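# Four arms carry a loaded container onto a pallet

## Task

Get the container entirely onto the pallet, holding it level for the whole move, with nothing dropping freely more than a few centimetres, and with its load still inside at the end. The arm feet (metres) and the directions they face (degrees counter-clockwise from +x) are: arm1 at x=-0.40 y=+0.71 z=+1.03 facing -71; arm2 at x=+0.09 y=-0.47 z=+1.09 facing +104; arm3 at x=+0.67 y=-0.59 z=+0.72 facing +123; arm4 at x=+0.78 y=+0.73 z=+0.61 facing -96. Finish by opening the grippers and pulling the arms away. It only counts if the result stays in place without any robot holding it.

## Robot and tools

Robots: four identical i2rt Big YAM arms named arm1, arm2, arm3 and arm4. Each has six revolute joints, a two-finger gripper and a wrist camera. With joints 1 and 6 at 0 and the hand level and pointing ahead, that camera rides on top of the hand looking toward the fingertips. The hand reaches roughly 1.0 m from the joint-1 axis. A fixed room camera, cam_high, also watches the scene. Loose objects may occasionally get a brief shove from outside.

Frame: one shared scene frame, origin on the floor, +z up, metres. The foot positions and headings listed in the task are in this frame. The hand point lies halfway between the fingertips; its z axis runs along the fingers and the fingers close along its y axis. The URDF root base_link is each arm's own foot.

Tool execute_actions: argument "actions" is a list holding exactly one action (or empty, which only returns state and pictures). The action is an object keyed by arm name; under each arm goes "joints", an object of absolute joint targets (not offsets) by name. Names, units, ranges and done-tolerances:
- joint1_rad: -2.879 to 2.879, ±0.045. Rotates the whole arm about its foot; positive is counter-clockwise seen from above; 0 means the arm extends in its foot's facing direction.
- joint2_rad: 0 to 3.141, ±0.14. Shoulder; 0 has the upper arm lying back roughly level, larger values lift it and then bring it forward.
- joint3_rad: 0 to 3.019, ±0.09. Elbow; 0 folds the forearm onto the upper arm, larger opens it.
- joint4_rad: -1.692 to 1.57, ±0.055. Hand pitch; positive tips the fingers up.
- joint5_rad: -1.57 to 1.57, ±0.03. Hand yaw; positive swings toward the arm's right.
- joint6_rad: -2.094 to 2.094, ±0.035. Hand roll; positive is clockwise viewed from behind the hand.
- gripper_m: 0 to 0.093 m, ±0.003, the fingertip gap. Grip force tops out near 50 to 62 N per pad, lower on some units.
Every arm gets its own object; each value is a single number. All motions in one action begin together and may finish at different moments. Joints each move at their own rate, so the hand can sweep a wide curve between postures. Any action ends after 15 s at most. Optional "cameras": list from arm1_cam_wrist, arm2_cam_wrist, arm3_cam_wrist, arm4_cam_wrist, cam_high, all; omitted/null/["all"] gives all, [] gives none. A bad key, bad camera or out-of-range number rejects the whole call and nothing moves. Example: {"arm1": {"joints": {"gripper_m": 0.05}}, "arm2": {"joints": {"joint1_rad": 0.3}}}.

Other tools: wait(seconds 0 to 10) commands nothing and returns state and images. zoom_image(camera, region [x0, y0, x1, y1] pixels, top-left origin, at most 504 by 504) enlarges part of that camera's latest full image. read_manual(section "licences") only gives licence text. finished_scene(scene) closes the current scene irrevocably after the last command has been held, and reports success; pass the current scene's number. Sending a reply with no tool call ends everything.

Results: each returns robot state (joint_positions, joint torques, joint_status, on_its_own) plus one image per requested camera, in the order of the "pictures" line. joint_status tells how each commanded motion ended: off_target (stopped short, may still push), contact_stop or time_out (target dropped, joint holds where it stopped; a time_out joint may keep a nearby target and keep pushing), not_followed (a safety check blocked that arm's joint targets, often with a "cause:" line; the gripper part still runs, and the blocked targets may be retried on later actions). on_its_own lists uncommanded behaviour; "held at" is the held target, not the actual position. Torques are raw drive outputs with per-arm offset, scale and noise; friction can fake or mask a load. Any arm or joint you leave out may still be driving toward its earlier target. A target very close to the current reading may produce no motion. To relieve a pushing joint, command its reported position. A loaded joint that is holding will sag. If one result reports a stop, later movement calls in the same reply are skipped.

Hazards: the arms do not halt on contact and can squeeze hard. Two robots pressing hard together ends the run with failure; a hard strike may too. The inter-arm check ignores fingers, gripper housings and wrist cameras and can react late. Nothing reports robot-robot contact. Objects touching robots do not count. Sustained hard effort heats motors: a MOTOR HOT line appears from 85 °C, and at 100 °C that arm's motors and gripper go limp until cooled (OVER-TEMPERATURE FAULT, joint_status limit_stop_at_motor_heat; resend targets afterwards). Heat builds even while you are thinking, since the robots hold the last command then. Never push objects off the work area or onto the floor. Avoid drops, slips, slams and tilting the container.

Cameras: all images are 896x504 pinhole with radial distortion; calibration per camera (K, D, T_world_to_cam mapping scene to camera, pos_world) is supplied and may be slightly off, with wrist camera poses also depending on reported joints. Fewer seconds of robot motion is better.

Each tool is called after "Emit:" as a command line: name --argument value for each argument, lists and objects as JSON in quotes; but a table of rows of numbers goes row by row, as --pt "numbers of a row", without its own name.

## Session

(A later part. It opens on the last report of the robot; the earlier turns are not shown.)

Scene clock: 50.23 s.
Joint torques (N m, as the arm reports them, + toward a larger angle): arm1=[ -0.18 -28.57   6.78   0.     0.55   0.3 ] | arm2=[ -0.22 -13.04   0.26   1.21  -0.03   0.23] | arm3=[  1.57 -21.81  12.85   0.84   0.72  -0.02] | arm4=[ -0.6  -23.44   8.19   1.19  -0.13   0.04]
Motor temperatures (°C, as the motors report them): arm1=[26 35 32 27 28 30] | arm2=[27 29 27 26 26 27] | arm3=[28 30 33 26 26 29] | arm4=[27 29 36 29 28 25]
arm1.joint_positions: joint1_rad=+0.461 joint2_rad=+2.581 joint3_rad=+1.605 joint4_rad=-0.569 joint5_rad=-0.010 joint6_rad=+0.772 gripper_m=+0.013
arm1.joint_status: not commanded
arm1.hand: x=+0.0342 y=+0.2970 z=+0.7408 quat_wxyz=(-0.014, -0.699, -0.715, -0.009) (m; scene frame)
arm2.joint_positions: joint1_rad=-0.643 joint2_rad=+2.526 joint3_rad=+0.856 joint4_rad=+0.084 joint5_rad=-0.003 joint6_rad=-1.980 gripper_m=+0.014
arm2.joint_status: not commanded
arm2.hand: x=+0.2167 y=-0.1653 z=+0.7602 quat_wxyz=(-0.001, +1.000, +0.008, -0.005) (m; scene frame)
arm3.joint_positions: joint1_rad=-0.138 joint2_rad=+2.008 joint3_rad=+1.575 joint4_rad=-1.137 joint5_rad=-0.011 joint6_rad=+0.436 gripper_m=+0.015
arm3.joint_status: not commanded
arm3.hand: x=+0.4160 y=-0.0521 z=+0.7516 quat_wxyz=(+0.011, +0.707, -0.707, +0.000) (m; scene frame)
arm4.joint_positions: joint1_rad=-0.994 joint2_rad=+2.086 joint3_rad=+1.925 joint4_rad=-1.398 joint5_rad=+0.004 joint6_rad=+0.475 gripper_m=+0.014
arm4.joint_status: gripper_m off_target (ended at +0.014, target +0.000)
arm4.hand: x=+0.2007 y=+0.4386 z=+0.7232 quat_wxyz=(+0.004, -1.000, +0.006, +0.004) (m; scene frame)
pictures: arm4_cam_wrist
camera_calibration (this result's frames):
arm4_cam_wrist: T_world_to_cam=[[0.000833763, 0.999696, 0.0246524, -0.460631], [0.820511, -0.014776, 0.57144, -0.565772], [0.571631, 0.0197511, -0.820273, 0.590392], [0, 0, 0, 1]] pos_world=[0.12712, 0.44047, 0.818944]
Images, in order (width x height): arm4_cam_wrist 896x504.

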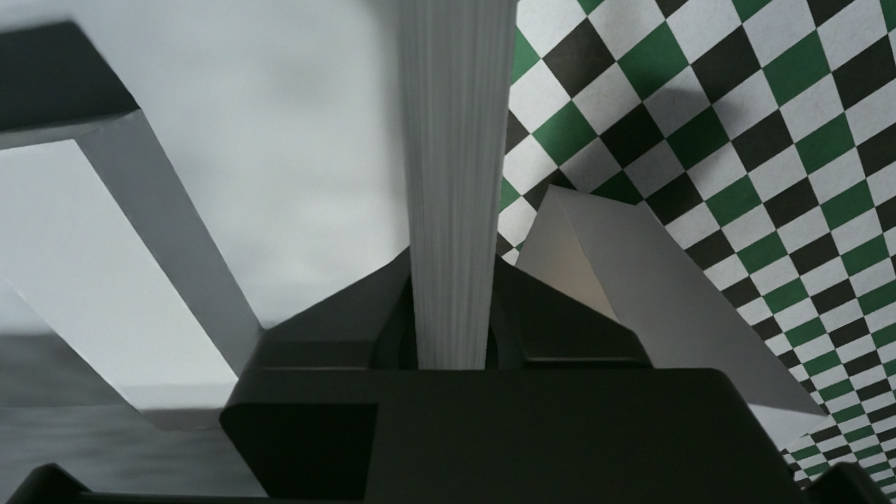

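Emit:
execute_actions --actions '[{"arm2":{"joints":{"gripper_m":0.093}},"arm4":{"joints":{"joint2_rad":2.03,"joint3_rad":1.96}}}]' --cameras '[]'

Emit:
execute_actions --actions '[{"arm2":{"joints":{"joint2_rad":2.15,"joint3_rad":0.71,"joint4_rad":-0.112}}}]' --cameras '[]'

Emit:
execute_actions --actions '[{"arm2":{"joints":{"joint1_rad":-0.075,"joint2_rad":2.225,"joint3_rad":1.05,"joint4_rad":-0.37,"joint6_rad":0.18}}}]' --cameras '["arm2_cam_wrist","cam_high"]'

Scene clock: 51.20 s.
Joint torques (N m, as the arm reports them, + toward a larger angle): arm1=[ -0.09 -28.68   6.77   0.05   0.47   0.3 ] | arm2=[ -0.22 -12.38   0.28   0.98  -0.05   0.23] | arm3=[  1.44 -21.68  12.88   0.68   0.73  -0.03] | arm4=[ -0.96 -29.94  10.33   1.14  -0.18   0.03]
Motor temperatures (°C, as the motors report them): arm1=[26 35 32 27 28 30] | arm2=[27 29 27 26 26 27] | arm3=[28 30 33 26 26 29] | arm4=[27 29 36 29 28 25]
arm1.joint_positions: joint1_rad=+0.461 joint2_rad=+2.580 joint3_rad=+1.605 joint4_rad=-0.571 joint5_rad=-0.009 joint6_rad=+0.772 gripper_m=+0.013
arm1.joint_status: not commanded
arm1.hand: x=+0.0340 y=+0.2965 z=+0.7416 quat_wxyz=(-0.014, -0.699, -0.715, -0.008) (m; scene frame)
arm2.joint_positions: joint1_rad=-0.643 joint2_rad=+2.516 joint3_rad=+0.856 joint4_rad=+0.090 joint5_rad=-0.002 joint6_rad=-1.980 gripper_m=+0.093
arm2.joint_status: all done
arm2.hand: x=+0.2191 y=-0.1598 z=+0.7633 quat_wxyz=(-0.008, +1.000, +0.007, -0.002) (m; scene frame)
arm3.joint_positions: joint1_rad=-0.138 joint2_rad=+2.008 joint3_rad=+1.575 joint4_rad=-1.137 joint5_rad=-0.012 joint6_rad=+0.436 gripper_m=+0.015
arm3.joint_status: not commanded
arm3.hand: x=+0.4159 y=-0.0521 z=+0.7516 quat_wxyz=(+0.012, +0.707, -0.707, +0.000) (m; scene frame)
arm4.joint_positions: joint1_rad=-0.994 joint2_rad=+2.084 joint3_rad=+1.925 joint4_rad=-1.396 joint5_rad=+0.004 joint6_rad=+0.475 gripper_m=+0.014
arm4.joint_status: all done
arm4.hand: x=+0.2002 y=+0.4383 z=+0.7242 quat_wxyz=(+0.003, -1.000, +0.006, +0.006) (m; scene frame)
pictures: none
No camera images: the call's "cameras" was empty. Leave "cameras" out to get every camera's image.

Scene clock: 52.33 s.
Joint torques (N m, as the arm reports them, + toward a larger angle): arm1=[ -0.14 -28.65   6.79   0.05   0.47   0.3 ] | arm2=[-0.2  -9.48  1.76  0.25 -0.05  0.22] | arm3=[  1.85 -21.96  12.82   0.8    0.73  -0.02] | arm4=[  0.05 -29.84  10.31   1.17  -0.13   0.02]
Motor temperatures (°C, as the motors report them): arm1=[26 35 32 27 28 30] | arm2=[27 29 27 26 26 27] | arm3=[28 30 34 26 26 29] | arm4=[27 29 36 29 28 25]
arm1.joint_positions: joint1_rad=+0.461 joint2_rad=+2.580 joint3_rad=+1.605 joint4_rad=-0.571 joint5_rad=-0.009 joint6_rad=+0.772 gripper_m=+0.013
arm1.joint_status: not commanded
arm1.hand: x=+0.0340 y=+0.2965 z=+0.7416 quat_wxyz=(-0.014, -0.699, -0.715, -0.008) (m; scene frame)
arm2.joint_positions: joint1_rad=-0.643 joint2_rad=+2.138 joint3_rad=+0.711 joint4_rad=-0.104 joint5_rad=-0.002 joint6_rad=-1.979 gripper_m=+0.093
arm2.joint_status: all done
arm2.hand: x=+0.2240 y=-0.1502 z=+0.8821 quat_wxyz=(-0.026, +1.000, +0.007, +0.006) (m; scene frame)
arm3.joint_positions: joint1_rad=-0.138 joint2_rad=+2.008 joint3_rad=+1.575 joint4_rad=-1.137 joint5_rad=-0.012 joint6_rad=+0.436 gripper_m=+0.015
arm3.joint_status: not commanded
arm3.hand: x=+0.4159 y=-0.0521 z=+0.7516 quat_wxyz=(+0.012, +0.707, -0.707, +0.000) (m; scene frame)
arm4.joint_positions: joint1_rad=-0.994 joint2_rad=+2.084 joint3_rad=+1.925 joint4_rad=-1.396 joint5_rad=+0.004 joint6_rad=+0.475 gripper_m=+0.014
arm4.joint_status: not commanded
arm4.hand: x=+0.2002 y=+0.4383 z=+0.7242 quat_wxyz=(+0.003, -1.000, +0.006, +0.006) (m; scene frame)
pictures: none
No camera images: the call's "cameras" was empty. Leave "cameras" out to get every camera's image.

Scene clock: 54.73 s.
Joint torques (N m, as the arm reports them, + toward a larger angle): arm1=[ -0.19 -28.51   6.79   0.08   0.47   0.3 ] | arm2=[ -0.28 -13.34   3.58   0.39   0.02   0.22] | arm3=[  1.85 -22.08  12.83   0.69   0.71   0.01] | arm4=[ -0.04 -29.91  10.38   1.07  -0.17   0.07]
Motor temperatures (°C, as the motors report them): arm1=[26 36 32 27 28 30] | arm2=[27 29 27 26 26 27] | arm3=[28 31 34 26 26 29] | arm4=[27 30 36 29 28 25]
arm1.joint_positions: joint1_rad=+0.461 joint2_rad=+2.580 joint3_rad=+1.605 joint4_rad=-0.571 joint5_rad=-0.009 joint6_rad=+0.772 gripper_m=+0.013
arm1.joint_status: not commanded
arm1.hand: x=+0.0340 y=+0.2965 z=+0.7416 quat_wxyz=(-0.014, -0.699, -0.715, -0.008) (m; scene frame)
arm2.joint_positions: joint1_rad=-0.070 joint2_rad=+2.223 joint3_rad=+1.053 joint4_rad=-0.362 joint5_rad=-0.001 joint6_rad=+0.167 gripper_m=+0.093
arm2.joint_status: all done
arm2.hand: x=+0.0086 y=-0.0140 z=+0.8874 quat_wxyz=(-0.015, +0.711, -0.703, -0.021) (m; scene frame)
arm3.joint_positions: joint1_rad=-0.138 joint2_rad=+2.008 joint3_rad=+1.575 joint4_rad=-1.137 joint5_rad=-0.012 joint6_rad=+0.436 gripper_m=+0.015
arm3.joint_status: not commanded
arm3.hand: x=+0.4159 y=-0.0521 z=+0.7516 quat_wxyz=(+0.012, +0.707, -0.707, +0.000) (m; scene frame)
arm4.joint_positions: joint1_rad=-0.994 joint2_rad=+2.084 joint3_rad=+1.925 joint4_rad=-1.396 joint5_rad=+0.004 joint6_rad=+0.475 gripper_m=+0.014
arm4.joint_status: not commanded
arm4.hand: x=+0.2002 y=+0.4383 z=+0.7242 quat_wxyz=(+0.003, -1.000, +0.006, +0.006) (m; scene frame)
pictures: arm2_cam_wrist, cam_high
camera_calibration (this result's frames):
arm2_cam_wrist: T_world_to_cam=[[0.999869, 0.00983207, -0.0128404, 0.00152298], [0.0152026, -0.842233, 0.5389, -0.486017], [-0.00551613, -0.539025, -0.842272, 0.861633], [0, 0, 0, 1]] pos_world=[0.0106188, 0.0550871, 0.987664]
Images, in order (width x height): arm2_cam_wrist 896x504, cam_high 896x504.

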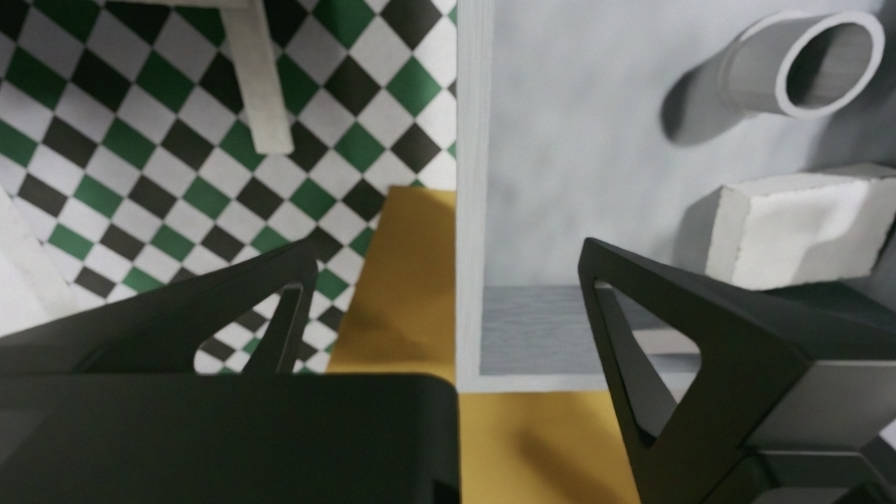

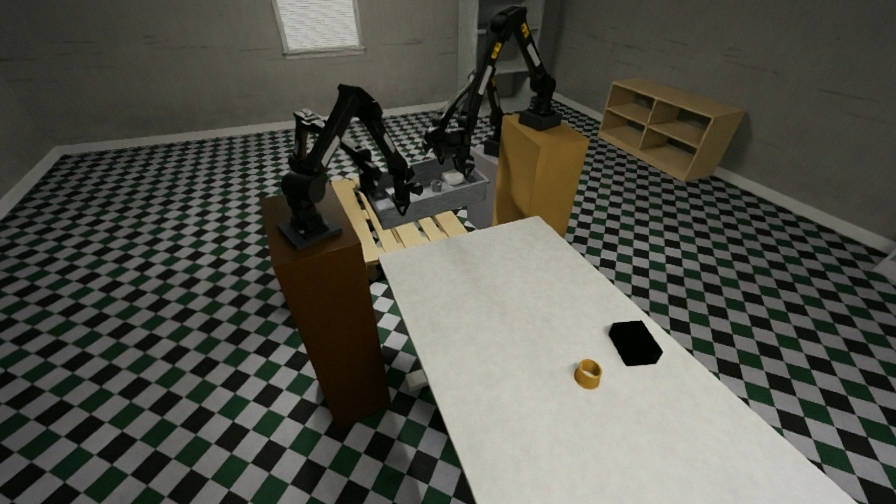

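Emit:
execute_actions --actions '[{"arm2":{"joints":{"joint1_rad":-0.085,"joint2_rad":2.51,"joint3_rad":1.005,"joint4_rad":-0.04}}}]' --cameras '["arm2_cam_wrist"]'

Scene clock: 56.13 s.
Joint torques (N m, as the arm reports them, + toward a larger angle): arm1=[ -0.18 -28.59   6.79   0.07   0.47   0.31] | arm2=[ -0.67 -13.67   1.55   1.08   0.02   0.23] | arm3=[  1.82 -21.52  13.     0.72   0.74  -0.02] | arm4=[ -0.06 -29.53  10.35   1.15  -0.15   0.05]
Motor temperatures (°C, as the motors report them): arm1=[26 36 32 27 28 30] | arm2=[27 29 27 26 26 27] | arm3=[28 31 34 26 26 29] | arm4=[27 30 36 29 28 25]
arm1.joint_positions: joint1_rad=+0.461 joint2_rad=+2.580 joint3_rad=+1.605 joint4_rad=-0.571 joint5_rad=-0.009 joint6_rad=+0.772 gripper_m=+0.013
arm1.joint_status: not commanded
arm1.hand: x=+0.0340 y=+0.2965 z=+0.7416 quat_wxyz=(-0.014, -0.699, -0.715, -0.008) (m; scene frame)
arm2.joint_positions: joint1_rad=-0.075 joint2_rad=+2.526 joint3_rad=+0.999 joint4_rad=-0.050 joint5_rad=-0.001 joint6_rad=+0.168 gripper_m=+0.093
arm2.joint_status: all done
arm2.hand: x=+0.0241 y=-0.0896 z=+0.7599 quat_wxyz=(-0.002, +0.709, -0.705, -0.003) (m; scene frame)
arm3.joint_positions: joint1_rad=-0.138 joint2_rad=+2.008 joint3_rad=+1.575 joint4_rad=-1.137 joint5_rad=-0.012 joint6_rad=+0.436 gripper_m=+0.015
arm3.joint_status: not commanded
arm3.hand: x=+0.4159 y=-0.0521 z=+0.7516 quat_wxyz=(+0.012, +0.707, -0.707, +0.000) (m; scene frame)
arm4.joint_positions: joint1_rad=-0.994 joint2_rad=+2.084 joint3_rad=+1.925 joint4_rad=-1.396 joint5_rad=+0.004 joint6_rad=+0.475 gripper_m=+0.014
arm4.joint_status: not commanded
arm4.hand: x=+0.2002 y=+0.4383 z=+0.7242 quat_wxyz=(+0.003, -1.000, +0.006, +0.006) (m; scene frame)
pictures: arm2_cam_wrist
camera_calibration (this result's frames):
arm2_cam_wrist: T_world_to_cam=[[0.999976, 0.004447, -0.00536431, -0.0209849], [0.0067246, -0.817575, 0.575783, -0.506827], [-0.00182522, -0.575806, -0.817585, 0.691491], [0, 0, 0, 1]] pos_world=[0.0256547, -0.0161107, 0.857063]
Images, in order (width x height): arm2_cam_wrist 896x504.

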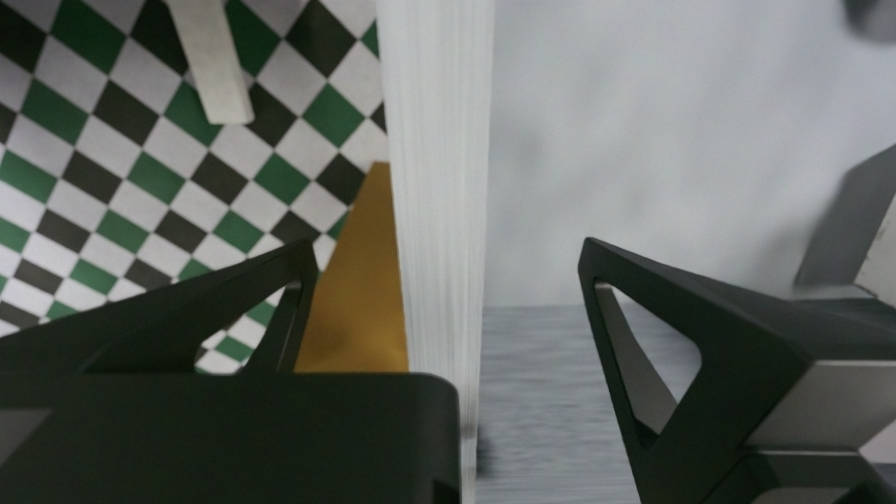

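Emit:
execute_actions --actions '[{"arm2":{"joints":{"gripper_m":0}}}]' --cameras '[]'

Emit:
execute_actions --actions '[{"arm1":{"joints":{"joint2_rad":2.69,"joint3_rad":1.59}},"arm2":{"joints":{"joint2_rad":2.43}},"arm3":{"joints":{"joint2_rad":2.0,"joint3_rad":1.6}},"arm4":{"joints":{"joint2_rad":1.975,"joint3_rad":2.005}}}]' --cameras '["cam_high"]'

Emit:
execute_actions --actions '[{"arm3":{"joints":{"gripper_m":0.093}}}]' --cameras '["cam_high","arm3_cam_wrist"]'

Scene clock: 57.10 s.
Joint torques (N m, as the arm reports them, + toward a larger angle): arm1=[ -0.09 -28.41   6.78   0.09   0.48   0.31] | arm2=[ -0.85 -13.72   1.54   1.12  -0.21   0.32] | arm3=[  1.91 -21.49  12.85   0.67   0.7    0.03] | arm4=[ -0.01 -29.36  10.2    1.21  -0.1    0.05]
Motor temperatures (°C, as the motors report them): arm1=[26 36 32 27 28 30] | arm2=[27 29 27 26 26 27] | arm3=[28 31 34 26 26 29] | arm4=[27 30 36 29 28 25]
arm1.joint_positions: joint1_rad=+0.461 joint2_rad=+2.579 joint3_rad=+1.605 joint4_rad=-0.571 joint5_rad=-0.009 joint6_rad=+0.772 gripper_m=+0.013
arm1.joint_status: not commanded
arm1.hand: x=+0.0343 y=+0.2963 z=+0.7421 quat_wxyz=(-0.015, -0.699, -0.715, -0.008) (m; scene frame)
arm2.joint_positions: joint1_rad=-0.072 joint2_rad=+2.525 joint3_rad=+0.999 joint4_rad=-0.050 joint5_rad=+0.005 joint6_rad=+0.160 gripper_m=+0.014
arm2.joint_status: gripper_m off_target (ended at +0.014, target +0.000)
arm2.hand: x=+0.0240 y=-0.0893 z=+0.7602 quat_wxyz=(-0.004, +0.713, -0.701, -0.002) (m; scene frame)
arm3.joint_positions: joint1_rad=-0.138 joint2_rad=+2.008 joint3_rad=+1.574 joint4_rad=-1.137 joint5_rad=-0.011 joint6_rad=+0.436 gripper_m=+0.015
arm3.joint_status: not commanded
arm3.hand: x=+0.4163 y=-0.0523 z=+0.7513 quat_wxyz=(+0.012, +0.707, -0.707, +0.000) (m; scene frame)
arm4.joint_positions: joint1_rad=-0.994 joint2_rad=+2.083 joint3_rad=+1.925 joint4_rad=-1.396 joint5_rad=+0.004 joint6_rad=+0.475 gripper_m=+0.014
arm4.joint_status: not commanded
arm4.hand: x=+0.2002 y=+0.4383 z=+0.7247 quat_wxyz=(+0.003, -1.000, +0.006, +0.006) (m; scene frame)
pictures: none
No camera images: the call's "cameras" was empty. Leave "cameras" out to get every camera's image.

Scene clock: 57.93 s.
Joint torques (N m, as the arm reports them, + toward a larger angle): arm1=[ -0.11 -11.95   3.74  -0.01   0.53   0.31] | arm2=[ -0.87 -17.75   1.92   1.24   0.     0.29] | arm3=[  1.69 -17.86  11.03   0.52   0.95  -0.01] | arm4=[ -0.43 -34.1   13.76   1.    -0.32   0.06]
Motor temperatures (°C, as the motors report them): arm1=[26 36 32 27 28 30] | arm2=[27 29 27 26 26 27] | arm3=[28 31 34 26 26 29] | arm4=[27 30 36 29 28 25]
arm1.joint_positions: joint1_rad=+0.461 joint2_rad=+2.578 joint3_rad=+1.592 joint4_rad=-0.568 joint5_rad=-0.010 joint6_rad=+0.772 gripper_m=+0.013
arm1.joint_status: all done
arm1.hand: x=+0.0295 y=+0.3012 z=+0.7395 quat_wxyz=(-0.009, -0.699, -0.715, -0.009) (m; scene frame)
arm2.joint_positions: joint1_rad=-0.072 joint2_rad=+2.510 joint3_rad=+0.993 joint4_rad=-0.053 joint5_rad=-0.001 joint6_rad=+0.162 gripper_m=+0.014
arm2.joint_status: all done
arm2.hand: x=+0.0226 y=-0.0867 z=+0.7656 quat_wxyz=(-0.004, +0.712, -0.702, -0.006) (m; scene frame)
arm3.joint_positions: joint1_rad=-0.138 joint2_rad=+2.008 joint3_rad=+1.571 joint4_rad=-1.132 joint5_rad=-0.016 joint6_rad=+0.436 gripper_m=+0.015
arm3.joint_status: all done
arm3.hand: x=+0.4155 y=-0.0525 z=+0.7503 quat_wxyz=(+0.013, +0.707, -0.707, -0.002) (m; scene frame)
arm4.joint_positions: joint1_rad=-0.994 joint2_rad=+2.077 joint3_rad=+1.925 joint4_rad=-1.391 joint5_rad=+0.009 joint6_rad=+0.475 gripper_m=+0.014
arm4.joint_status: all done
arm4.hand: x=+0.1988 y=+0.4384 z=+0.7290 quat_wxyz=(+0.002, -1.000, +0.006, +0.012) (m; scene frame)
pictures: cam_high
Images, in order (width x height): cam_high 896x504.

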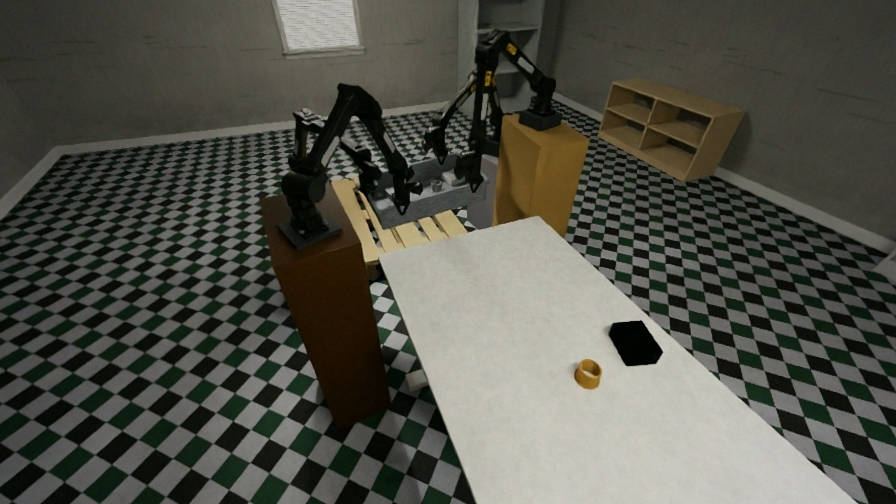

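Scene clock: 58.63 s.
Joint torques (N m, as the arm reports them, + toward a larger angle): arm1=[ -0.07 -12.13   3.62  -0.02   0.33   0.29] | arm2=[ -0.69 -17.74   1.98   1.23   0.35   0.28] | arm3=[  1.93 -17.92  11.2    0.58   0.36  -0.01] | arm4=[ -0.18 -34.26  13.75   0.82  -0.32  -0.01]
Motor temperatures (°C, as the motors report them): arm1=[26 36 32 27 28 30] | arm2=[27 29 27 26 26 27] | arm3=[28 31 34 26 26 29] | arm4=[27 30 37 29 28 25]
arm1.joint_positions: joint1_rad=+0.461 joint2_rad=+2.579 joint3_rad=+1.593 joint4_rad=-0.568 joint5_rad=-0.006 joint6_rad=+0.773 gripper_m=+0.012
arm1.joint_status: not commanded
arm1.hand: x=+0.0294 y=+0.3004 z=+0.7394 quat_wxyz=(-0.010, -0.699, -0.715, -0.007) (m; scene frame)
arm2.joint_positions: joint1_rad=-0.074 joint2_rad=+2.510 joint3_rad=+0.993 joint4_rad=-0.053 joint5_rad=-0.009 joint6_rad=+0.163 gripper_m=+0.014
arm2.joint_status: not commanded
arm2.hand: x=+0.0218 y=-0.0871 z=+0.7656 quat_wxyz=(-0.001, +0.711, -0.703, -0.008) (m; scene frame)
arm3.joint_positions: joint1_rad=-0.137 joint2_rad=+2.008 joint3_rad=+1.571 joint4_rad=-1.132 joint5_rad=-0.004 joint6_rad=+0.436 gripper_m=+0.093
arm3.joint_status: all done
arm3.hand: x=+0.4169 y=-0.0518 z=+0.7505 quat_wxyz=(+0.008, +0.707, -0.707, +0.000) (m; scene frame)
arm4.joint_positions: joint1_rad=-0.993 joint2_rad=+2.081 joint3_rad=+1.925 joint4_rad=-1.387 joint5_rad=+0.007 joint6_rad=+0.479 gripper_m=+0.014
arm4.joint_status: not commanded
arm4.hand: x=+0.1986 y=+0.4373 z=+0.7261 quat_wxyz=(+0.002, -1.000, +0.007, +0.011) (m; scene frame)
pictures: arm3_cam_wrist, cam_high
camera_calibration (this result's frames):
arm3_cam_wrist: T_world_to_cam=[[0.999802, -0.019262, -0.00492575, -0.411461], [-0.0122904, -0.793526, 0.608412, -0.489137], [-0.0156279, -0.608231, -0.793606, 0.695968], [0, 0, 0, 1]] pos_world=[0.416244, 0.0272415, 0.847895]
Images, in order (width x height): arm3_cam_wrist 896x504, cam_high 896x504.

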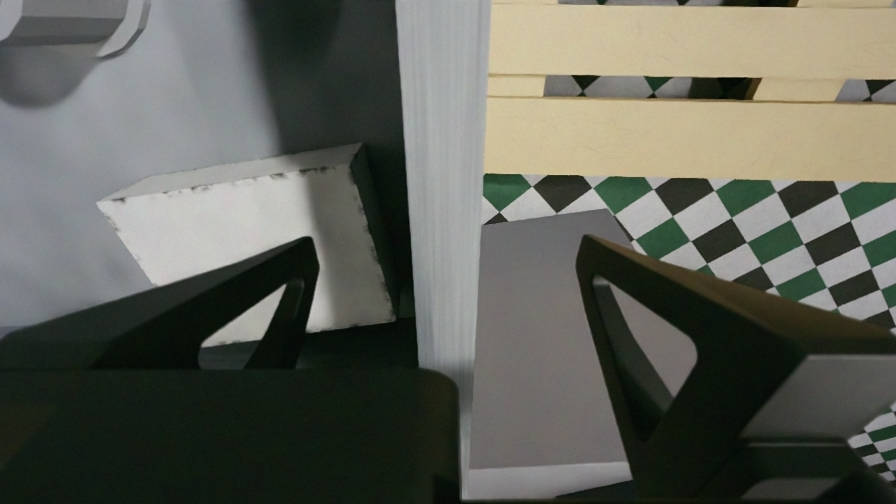

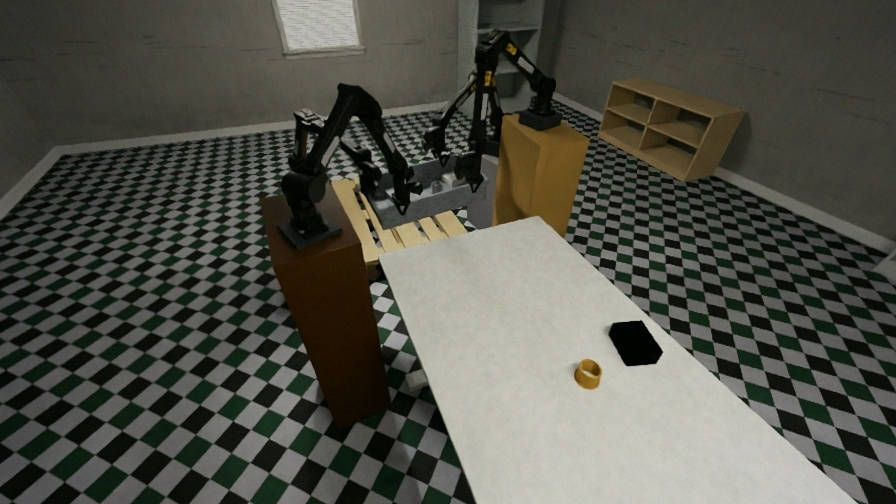

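Emit:
execute_actions --actions '[{"arm3":{"joints":{"joint2_rad":1.925,"joint3_rad":1.75,"joint4_rad":-1.36}}}]' --cameras '[]'

Emit:
execute_actions --actions '[{"arm3":{"joints":{"joint1_rad":0.25,"joint2_rad":1.995,"joint3_rad":1.84,"joint4_rad":-1.37,"joint6_rad":-0.765}}}]' --cameras '["cam_high","arm3_cam_wrist"]'

Scene clock: 60.07 s.
Joint torques (N m, as the arm reports them, + toward a larger angle): arm1=[ -0.14 -12.12   3.64  -0.03   0.33   0.29] | arm2=[ -0.73 -17.82   1.98   1.23   0.36   0.28] | arm3=[  1.52 -16.16  12.09  -0.31   0.34  -0.04] | arm4=[ -0.46 -34.5   13.67   0.87  -0.28   0.02]
Motor temperatures (°C, as the motors report them): arm1=[26 36 32 27 28 30] | arm2=[27 30 27 26 26 27] | arm3=[28 31 34 26 26 29] | arm4=[27 31 37 29 28 25]
arm1.joint_positions: joint1_rad=+0.461 joint2_rad=+2.579 joint3_rad=+1.593 joint4_rad=-0.568 joint5_rad=-0.006 joint6_rad=+0.773 gripper_m=+0.012
arm1.joint_status: not commanded
arm1.hand: x=+0.0294 y=+0.3004 z=+0.7394 quat_wxyz=(-0.010, -0.699, -0.715, -0.007) (m; scene frame)
arm2.joint_positions: joint1_rad=-0.074 joint2_rad=+2.510 joint3_rad=+0.993 joint4_rad=-0.053 joint5_rad=-0.009 joint6_rad=+0.163 gripper_m=+0.014
arm2.joint_status: not commanded
arm2.hand: x=+0.0218 y=-0.0871 z=+0.7656 quat_wxyz=(-0.001, +0.711, -0.703, -0.008) (m; scene frame)
arm3.joint_positions: joint1_rad=-0.137 joint2_rad=+1.913 joint3_rad=+1.719 joint4_rad=-1.343 joint5_rad=-0.004 joint6_rad=+0.436 gripper_m=+0.093
arm3.joint_status: all done
arm3.hand: x=+0.4152 y=-0.0454 z=+0.8581 quat_wxyz=(+0.002, +0.707, -0.707, -0.015) (m; scene frame)
arm4.joint_positions: joint1_rad=-0.993 joint2_rad=+2.081 joint3_rad=+1.925 joint4_rad=-1.387 joint5_rad=+0.007 joint6_rad=+0.479 gripper_m=+0.014
arm4.joint_status: not commanded
arm4.hand: x=+0.1986 y=+0.4373 z=+0.7261 quat_wxyz=(+0.002, -1.000, +0.007, +0.011) (m; scene frame)
pictures: none
No camera images: the call's "cameras" was empty. Leave "cameras" out to get every camera's image.

Scene clock: 62.07 s.
Joint torques (N m, as the arm reports them, + toward a larger angle): arm1=[ -0.18 -12.03   3.62  -0.01   0.34   0.29] | arm2=[ -0.7  -17.82   1.98   1.25   0.36   0.28] | arm3=[  0.36 -15.82  12.94  -0.24   0.04  -0.23] | arm4=[ -0.51 -34.86  13.72   0.89  -0.29   0.03]
Motor temperatures (°C, as the motors report them): arm1=[26 35 32 27 28 30] | arm2=[27 30 27 26 26 27] | arm3=[28 31 35 26 26 29] | arm4=[27 31 38 29 28 25]
arm1.joint_positions: joint1_rad=+0.461 joint2_rad=+2.579 joint3_rad=+1.593 joint4_rad=-0.568 joint5_rad=-0.006 joint6_rad=+0.773 gripper_m=+0.012
arm1.joint_status: not commanded
arm1.hand: x=+0.0294 y=+0.3004 z=+0.7394 quat_wxyz=(-0.010, -0.699, -0.715, -0.007) (m; scene frame)
arm2.joint_positions: joint1_rad=-0.074 joint2_rad=+2.510 joint3_rad=+0.993 joint4_rad=-0.053 joint5_rad=-0.009 joint6_rad=+0.163 gripper_m=+0.014
arm2.joint_status: not commanded
arm2.hand: x=+0.0218 y=-0.0871 z=+0.7656 quat_wxyz=(-0.001, +0.711, -0.703, -0.008) (m; scene frame)
arm3.joint_positions: joint1_rad=+0.244 joint2_rad=+1.973 joint3_rad=+1.797 joint4_rad=-1.357 joint5_rad=-0.001 joint6_rad=-0.750 gripper_m=+0.093
arm3.joint_status: all done
arm3.hand: x=+0.2167 y=-0.1625 z=+0.8552 quat_wxyz=(-0.007, +1.000, -0.002, -0.017) (m; scene frame)
arm4.joint_positions: joint1_rad=-0.993 joint2_rad=+2.081 joint3_rad=+1.925 joint4_rad=-1.387 joint5_rad=+0.007 joint6_rad=+0.479 gripper_m=+0.014
arm4.joint_status: not commanded
arm4.hand: x=+0.1986 y=+0.4373 z=+0.7261 quat_wxyz=(+0.002, -1.000, +0.007, +0.011) (m; scene frame)
pictures: arm3_cam_wrist, cam_high
camera_calibration (this result's frames):
arm3_cam_wrist: T_world_to_cam=[[0.0231793, 0.999562, 0.0183787, 0.144389], [0.82019, -0.0295246, 0.571329, -0.667784], [0.571622, 0.001831, -0.820515, 0.703491], [0, 0, 0, 1]] pos_world=[0.142232, -0.16533, 0.956096]
Images, in order (width x height): arm3_cam_wrist 896x504, cam_high 896x504.

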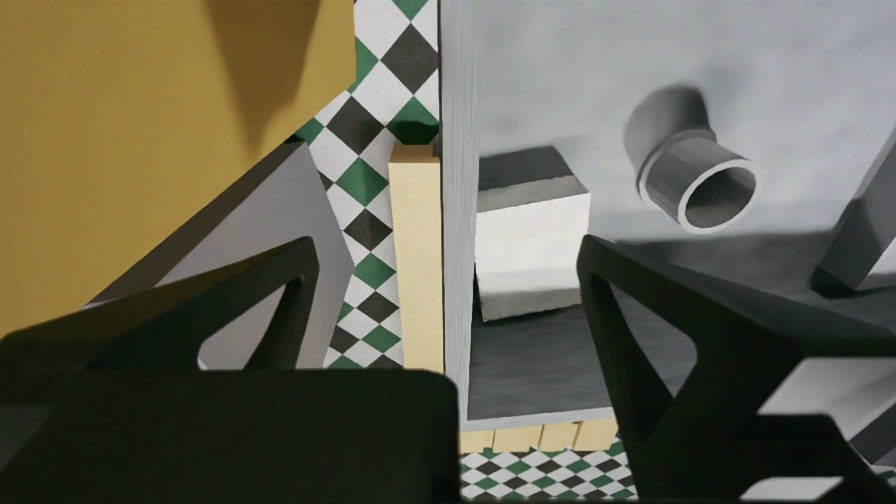

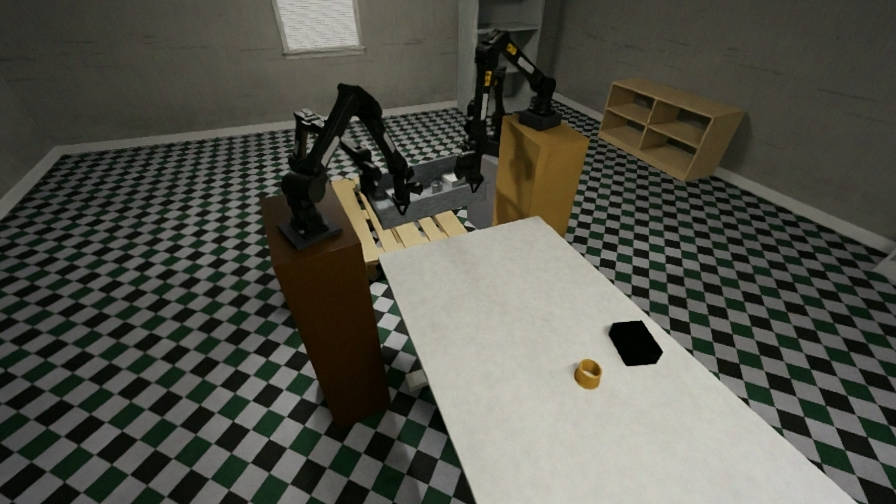

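Emit:
execute_actions --actions '[{"arm3":{"joints":{"joint1_rad":0.225,"joint2_rad":2.115,"joint3_rad":1.685,"joint4_rad":-1.10}}}]' --cameras '["arm3_cam_wrist"]'

Scene clock: 63.23 s.
Joint torques (N m, as the arm reports them, + toward a larger angle): arm1=[ -0.39 -11.83   3.41   0.2    0.2    0.29] | arm2=[ -0.8  -18.24   1.92   1.01   0.45   0.27] | arm3=[ -0.36 -19.04   9.82   0.86   0.13  -0.25] | arm4=[ -0.33 -35.16  13.92   0.65  -0.25  -0.02]
Motor temperatures (°C, as the motors report them): arm1=[26 35 32 27 28 30] | arm2=[27 30 27 26 26 27] | arm3=[28 31 35 26 26 29] | arm4=[27 31 38 29 28 25]
arm1.joint_positions: joint1_rad=+0.461 joint2_rad=+2.580 joint3_rad=+1.596 joint4_rad=-0.573 joint5_rad=-0.003 joint6_rad=+0.773 gripper_m=+0.012
arm1.joint_status: not commanded
arm1.hand: x=+0.0290 y=+0.3001 z=+0.7392 quat_wxyz=(-0.008, -0.699, -0.715, -0.005) (m; scene frame)
arm2.joint_positions: joint1_rad=-0.074 joint2_rad=+2.516 joint3_rad=+0.994 joint4_rad=-0.047 joint5_rad=-0.011 joint6_rad=+0.164 gripper_m=+0.014
arm2.joint_status: not commanded
arm2.hand: x=+0.0216 y=-0.0875 z=+0.7636 quat_wxyz=(+0.000, +0.711, -0.703, -0.009) (m; scene frame)
arm3.joint_positions: joint1_rad=+0.236 joint2_rad=+2.112 joint3_rad=+1.674 joint4_rad=-1.118 joint5_rad=-0.003 joint6_rad=-0.752 gripper_m=+0.093
arm3.joint_status: all done
arm3.hand: x=+0.2141 y=-0.1561 z=+0.7279 quat_wxyz=(+0.002, +1.000, -0.004, -0.009) (m; scene frame)
arm4.joint_positions: joint1_rad=-0.992 joint2_rad=+2.085 joint3_rad=+1.924 joint4_rad=-1.384 joint5_rad=+0.007 joint6_rad=+0.480 gripper_m=+0.014
arm4.joint_status: not commanded
arm4.hand: x=+0.1984 y=+0.4367 z=+0.7232 quat_wxyz=(+0.002, -1.000, +0.007, +0.010) (m; scene frame)
pictures: arm3_cam_wrist
camera_calibration (this result's frames):
arm3_cam_wrist: T_world_to_cam=[[0.0284175, 0.999595, 0.00167996, 0.151392], [0.811135, -0.0240419, 0.584364, -0.599315], [0.584168, -0.0152435, -0.81149, 0.58859], [0, 0, 0, 1]] pos_world=[0.137988, -0.156767, 0.827599]
Images, in order (width x height): arm3_cam_wrist 896x504.

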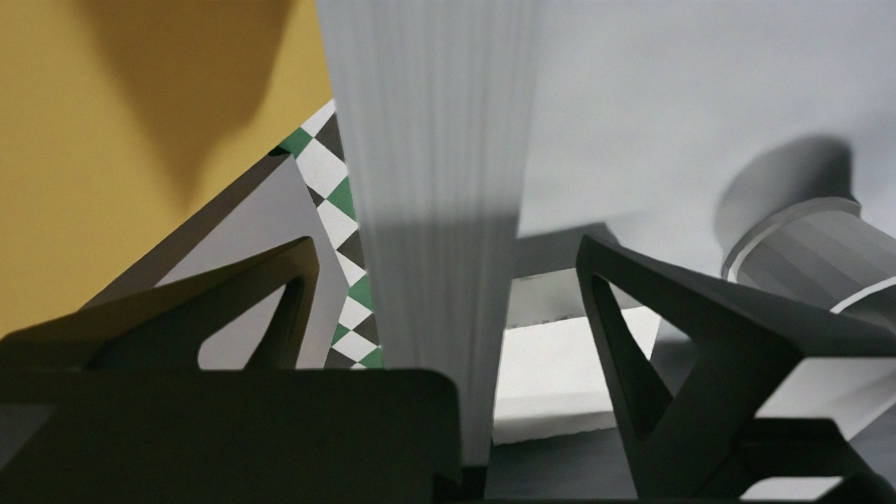

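Emit:
execute_actions --actions '[{"arm3":{"joints":{"joint2_rad":2.07,"joint4_rad":-1.135}}}]' --cameras '["arm3_cam_wrist"]'

Emit:
execute_actions --actions '[{"arm3":{"joints":{"gripper_m":0}}}]' --cameras '["arm3_cam_wrist","arm4_cam_wrist"]'

Scene clock: 64.37 s.
Joint torques (N m, as the arm reports them, + toward a larger angle): arm1=[ -0.16 -12.25   3.39   0.18   0.21   0.29] | arm2=[ -0.67 -18.17   1.88   0.99   0.45   0.26] | arm3=[ -0.19 -20.41   9.8   -0.52   0.18  -0.2 ] | arm4=[ -0.44 -35.14  13.69   0.62  -0.25  -0.01]
Motor temperatures (°C, as the motors report them): arm1=[26 35 32 27 28 30] | arm2=[27 30 27 26 26 27] | arm3=[28 31 34 26 26 29] | arm4=[27 32 38 29 28 25]
arm1.joint_positions: joint1_rad=+0.461 joint2_rad=+2.580 joint3_rad=+1.596 joint4_rad=-0.573 joint5_rad=-0.003 joint6_rad=+0.773 gripper_m=+0.012
arm1.joint_status: not commanded
arm1.hand: x=+0.0290 y=+0.3001 z=+0.7392 quat_wxyz=(-0.008, -0.699, -0.715, -0.005) (m; scene frame)
arm2.joint_positions: joint1_rad=-0.074 joint2_rad=+2.516 joint3_rad=+0.994 joint4_rad=-0.047 joint5_rad=-0.011 joint6_rad=+0.164 gripper_m=+0.014
arm2.joint_status: not commanded
arm2.hand: x=+0.0216 y=-0.0875 z=+0.7636 quat_wxyz=(+0.000, +0.711, -0.703, -0.009) (m; scene frame)
arm3.joint_positions: joint1_rad=+0.236 joint2_rad=+2.094 joint3_rad=+1.674 joint4_rad=-1.118 joint5_rad=-0.003 joint6_rad=-0.752 gripper_m=+0.093
arm3.joint_status: all done
arm3.hand: x=+0.2129 y=-0.1544 z=+0.7385 quat_wxyz=(-0.004, +1.000, -0.005, -0.016) (m; scene frame)
arm4.joint_positions: joint1_rad=-0.992 joint2_rad=+2.085 joint3_rad=+1.924 joint4_rad=-1.384 joint5_rad=+0.007 joint6_rad=+0.480 gripper_m=+0.014
arm4.joint_status: not commanded
arm4.hand: x=+0.1984 y=+0.4367 z=+0.7232 quat_wxyz=(+0.002, -1.000, +0.007, +0.010) (m; scene frame)
pictures: arm3_cam_wrist
camera_calibration (this result's frames):
arm3_cam_wrist: T_world_to_cam=[[0.0291116, 0.999486, 0.0134114, 0.140922], [0.818472, -0.0315371, 0.573681, -0.599311], [0.573809, -0.00572393, -0.818969, 0.607107], [0, 0, 0, 1]] pos_world=[0.138054, -0.156275, 0.839125]
Images, in order (width x height): arm3_cam_wrist 896x504.

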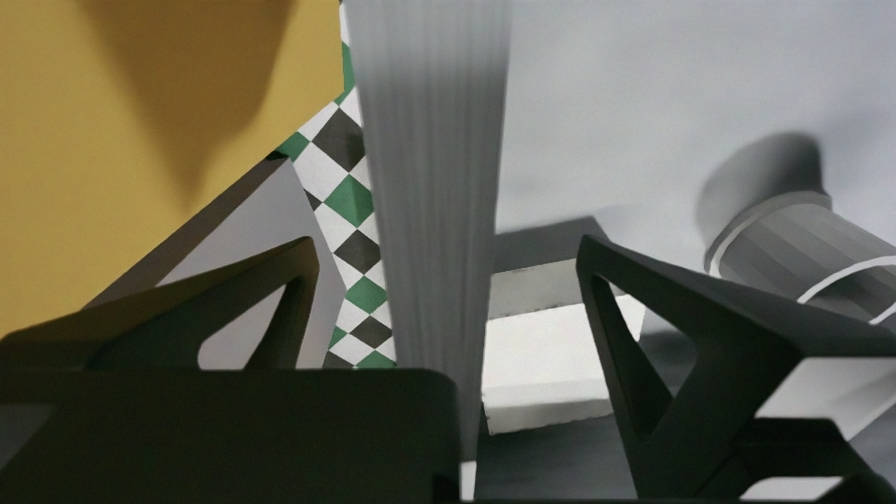

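Scene clock: 65.07 s.
Joint torques (N m, as the arm reports them, + toward a larger angle): arm1=[ -0.21 -12.17   3.34   0.14   0.18   0.29] | arm2=[ -0.74 -18.07   1.93   1.01   0.41   0.26] | arm3=[ -0.24 -20.37   9.82  -0.03   0.62  -0.16] | arm4=[ -0.52 -34.92  13.77   0.62  -0.21   0.  ]
Motor temperatures (°C, as the motors report them): arm1=[26 35 32 27 28 30] | arm2=[27 30 27 26 26 27] | arm3=[28 31 34 26 26 29] | arm4=[27 32 38 29 28 25]
arm1.joint_positions: joint1_rad=+0.461 joint2_rad=+2.580 joint3_rad=+1.597 joint4_rad=-0.573 joint5_rad=-0.003 joint6_rad=+0.773 gripper_m=+0.012
arm1.joint_status: not commanded
arm1.hand: x=+0.0292 y=+0.2998 z=+0.7393 quat_wxyz=(-0.008, -0.699, -0.715, -0.005) (m; scene frame)
arm2.joint_positions: joint1_rad=-0.074 joint2_rad=+2.516 joint3_rad=+0.993 joint4_rad=-0.048 joint5_rad=-0.010 joint6_rad=+0.164 gripper_m=+0.014
arm2.joint_status: not commanded
arm2.hand: x=+0.0219 y=-0.0880 z=+0.7636 quat_wxyz=(+0.000, +0.711, -0.703, -0.009) (m; scene frame)
arm3.joint_positions: joint1_rad=+0.236 joint2_rad=+2.094 joint3_rad=+1.673 joint4_rad=-1.126 joint5_rad=-0.012 joint6_rad=-0.758 gripper_m=+0.013
arm3.joint_status: gripper_m off_target (ended at +0.013, target +0.000)
arm3.hand: x=+0.2132 y=-0.1573 z=+0.7384 quat_wxyz=(+0.002, +1.000, -0.001, -0.016) (m; scene frame)
arm4.joint_positions: joint1_rad=-0.992 joint2_rad=+2.085 joint3_rad=+1.924 joint4_rad=-1.385 joint5_rad=+0.005 joint6_rad=+0.480 gripper_m=+0.014
arm4.joint_status: not commanded
arm4.hand: x=+0.1986 y=+0.4366 z=+0.7232 quat_wxyz=(+0.001, -1.000, +0.007, +0.010) (m; scene frame)
pictures: arm3_cam_wrist, arm4_cam_wrist
camera_calibration (this result's frames):
arm3_cam_wrist: T_world_to_cam=[[0.0222969, 0.999751, 0.000909788, 0.15454], [0.818926, -0.018786, 0.573591, -0.597662], [0.573466, -0.0120442, -0.819141, 0.606069], [0, 0, 0, 1]] pos_world=[0.138436, -0.158429, 0.83913]
arm4_cam_wrist: T_world_to_cam=[[0.00408529, 0.999793, 0.0199384, -0.455933], [0.82714, -0.0145836, 0.561807, -0.558413], [0.561981, 0.0141967, -0.827028, 0.600838], [0, 0, 0, 1]] pos_world=[0.126089, 0.439165, 0.819721]
Images, in order (width x height): arm3_cam_wrist 896x504, arm4_cam_wrist 896x504.

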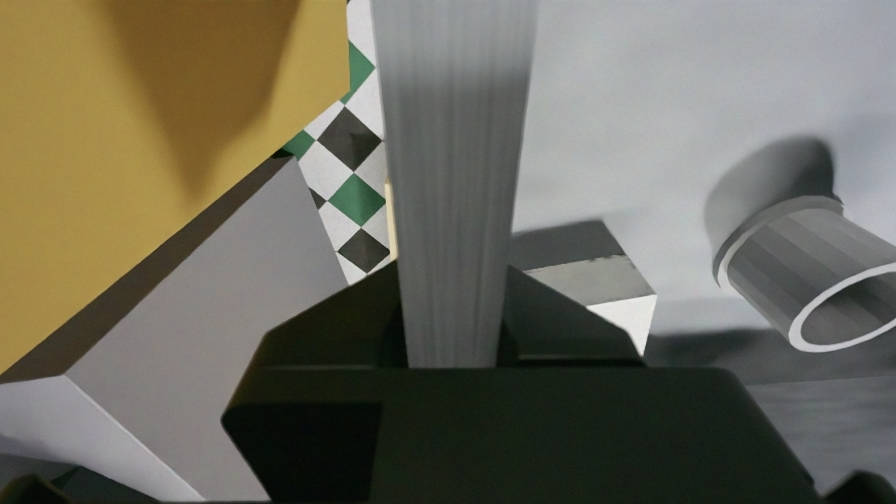

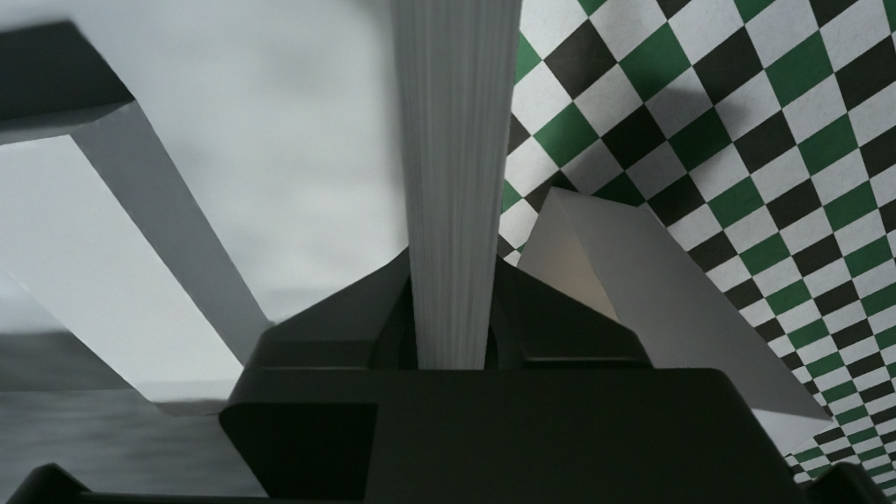

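Emit:
execute_actions --actions '[{"arm1":{"joints":{"joint2_rad":2.61,"joint3_rad":1.61}},"arm2":{"joints":{"joint2_rad":2.55}},"arm3":{"joints":{"joint2_rad":2.01,"joint3_rad":1.71}}}]' --cameras '["arm3_cam_wrist","arm4_cam_wrist","cam_high"]'

Scene clock: 66.10 s.
Joint torques (N m, as the arm reports them, + toward a larger angle): arm1=[ -0.19 -18.01   4.72   0.19   0.31   0.29] | arm2=[ -0.71 -11.11   1.82   0.87   0.2    0.27] | arm3=[ -0.33 -24.31  11.94  -0.09   0.47  -0.14] | arm4=[ -0.67 -35.35  13.73   0.89  -0.07   0.  ]
Motor temperatures (°C, as the motors report them): arm1=[26 34 32 27 28 30] | arm2=[27 30 27 26 26 27] | arm3=[28 31 34 26 26 29] | arm4=[27 32 39 29 28 25]
arm1.joint_positions: joint1_rad=+0.461 joint2_rad=+2.580 joint3_rad=+1.600 joint4_rad=-0.573 joint5_rad=-0.005 joint6_rad=+0.773 gripper_m=+0.012
arm1.joint_status: all done
arm1.hand: x=+0.0309 y=+0.2988 z=+0.7402 quat_wxyz=(-0.010, -0.699, -0.715, -0.006) (m; scene frame)
arm2.joint_positions: joint1_rad=-0.074 joint2_rad=+2.524 joint3_rad=+0.995 joint4_rad=-0.045 joint5_rad=-0.006 joint6_rad=+0.164 gripper_m=+0.014
arm2.joint_status: all done
arm2.hand: x=+0.0231 y=-0.0904 z=+0.7604 quat_wxyz=(-0.001, +0.711, -0.703, -0.005) (m; scene frame)
arm3.joint_positions: joint1_rad=+0.236 joint2_rad=+2.091 joint3_rad=+1.673 joint4_rad=-1.126 joint5_rad=-0.010 joint6_rad=-0.759 gripper_m=+0.013
arm3.joint_status: all done
arm3.hand: x=+0.2133 y=-0.1567 z=+0.7402 quat_wxyz=(+0.000, +1.000, -0.001, -0.016) (m; scene frame)
arm4.joint_positions: joint1_rad=-0.992 joint2_rad=+2.085 joint3_rad=+1.924 joint4_rad=-1.388 joint5_rad=+0.003 joint6_rad=+0.480 gripper_m=+0.014
arm4.joint_status: not commanded
arm4.hand: x=+0.1995 y=+0.4366 z=+0.7231 quat_wxyz=(+0.001, -1.000, +0.007, +0.008) (m; scene frame)
pictures: arm3_cam_wrist, arm4_cam_wrist, cam_high
camera_calibration (this result's frames):
arm3_cam_wrist: T_world_to_cam=[[0.0212508, 0.999762, 0.00497478, 0.151174], [0.819159, -0.0202642, 0.573209, -0.598773], [0.573173, -0.008106, -0.819394, 0.608387], [0, 0, 0, 1]] pos_world=[0.138566, -0.15834, 0.840979]
arm4_cam_wrist: T_world_to_cam=[[0.0039913, 0.999803, 0.0194497, -0.455596], [0.824832, -0.0142879, 0.565197, -0.561294], [0.565363, 0.0137869, -0.824727, 0.598141], [0, 0, 0, 1]] pos_world=[0.126625, 0.43924, 0.819406]
Images, in order (width x height): arm3_cam_wrist 896x504, arm4_cam_wrist 896x504, cam_high 896x504.

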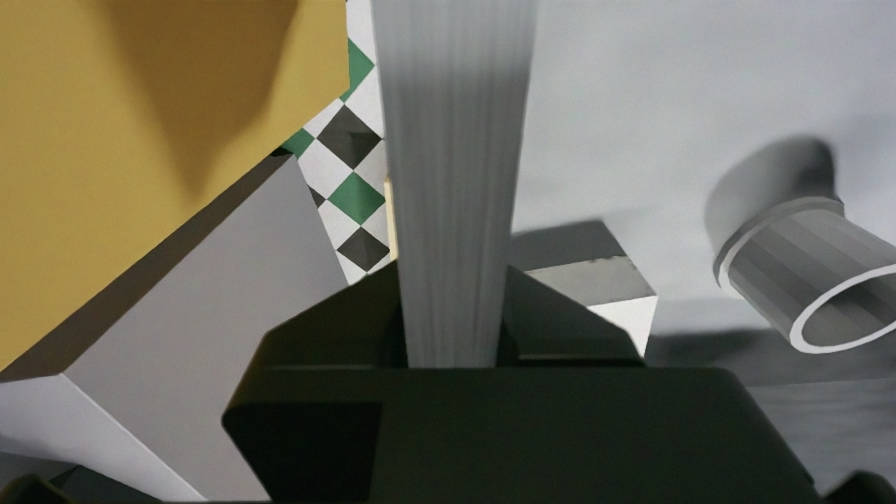

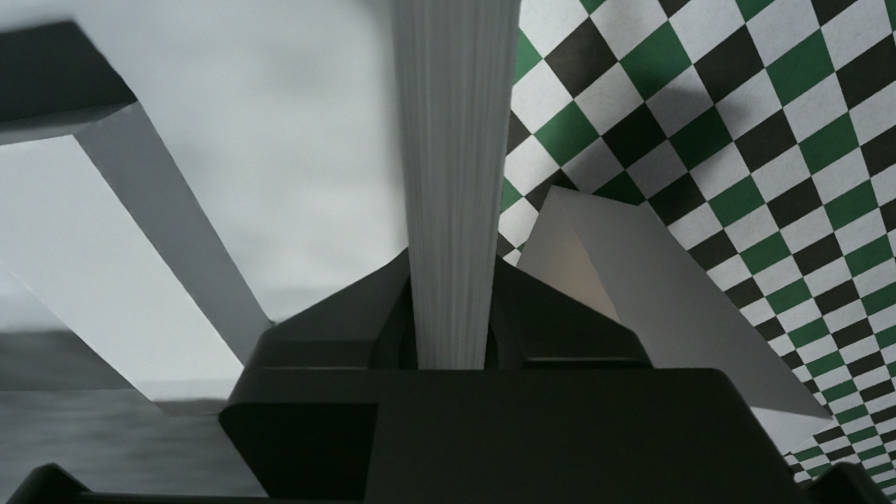

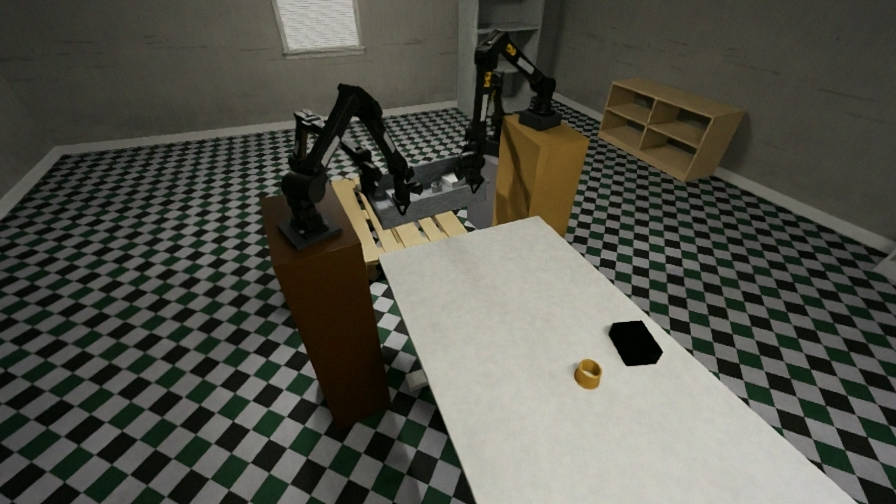

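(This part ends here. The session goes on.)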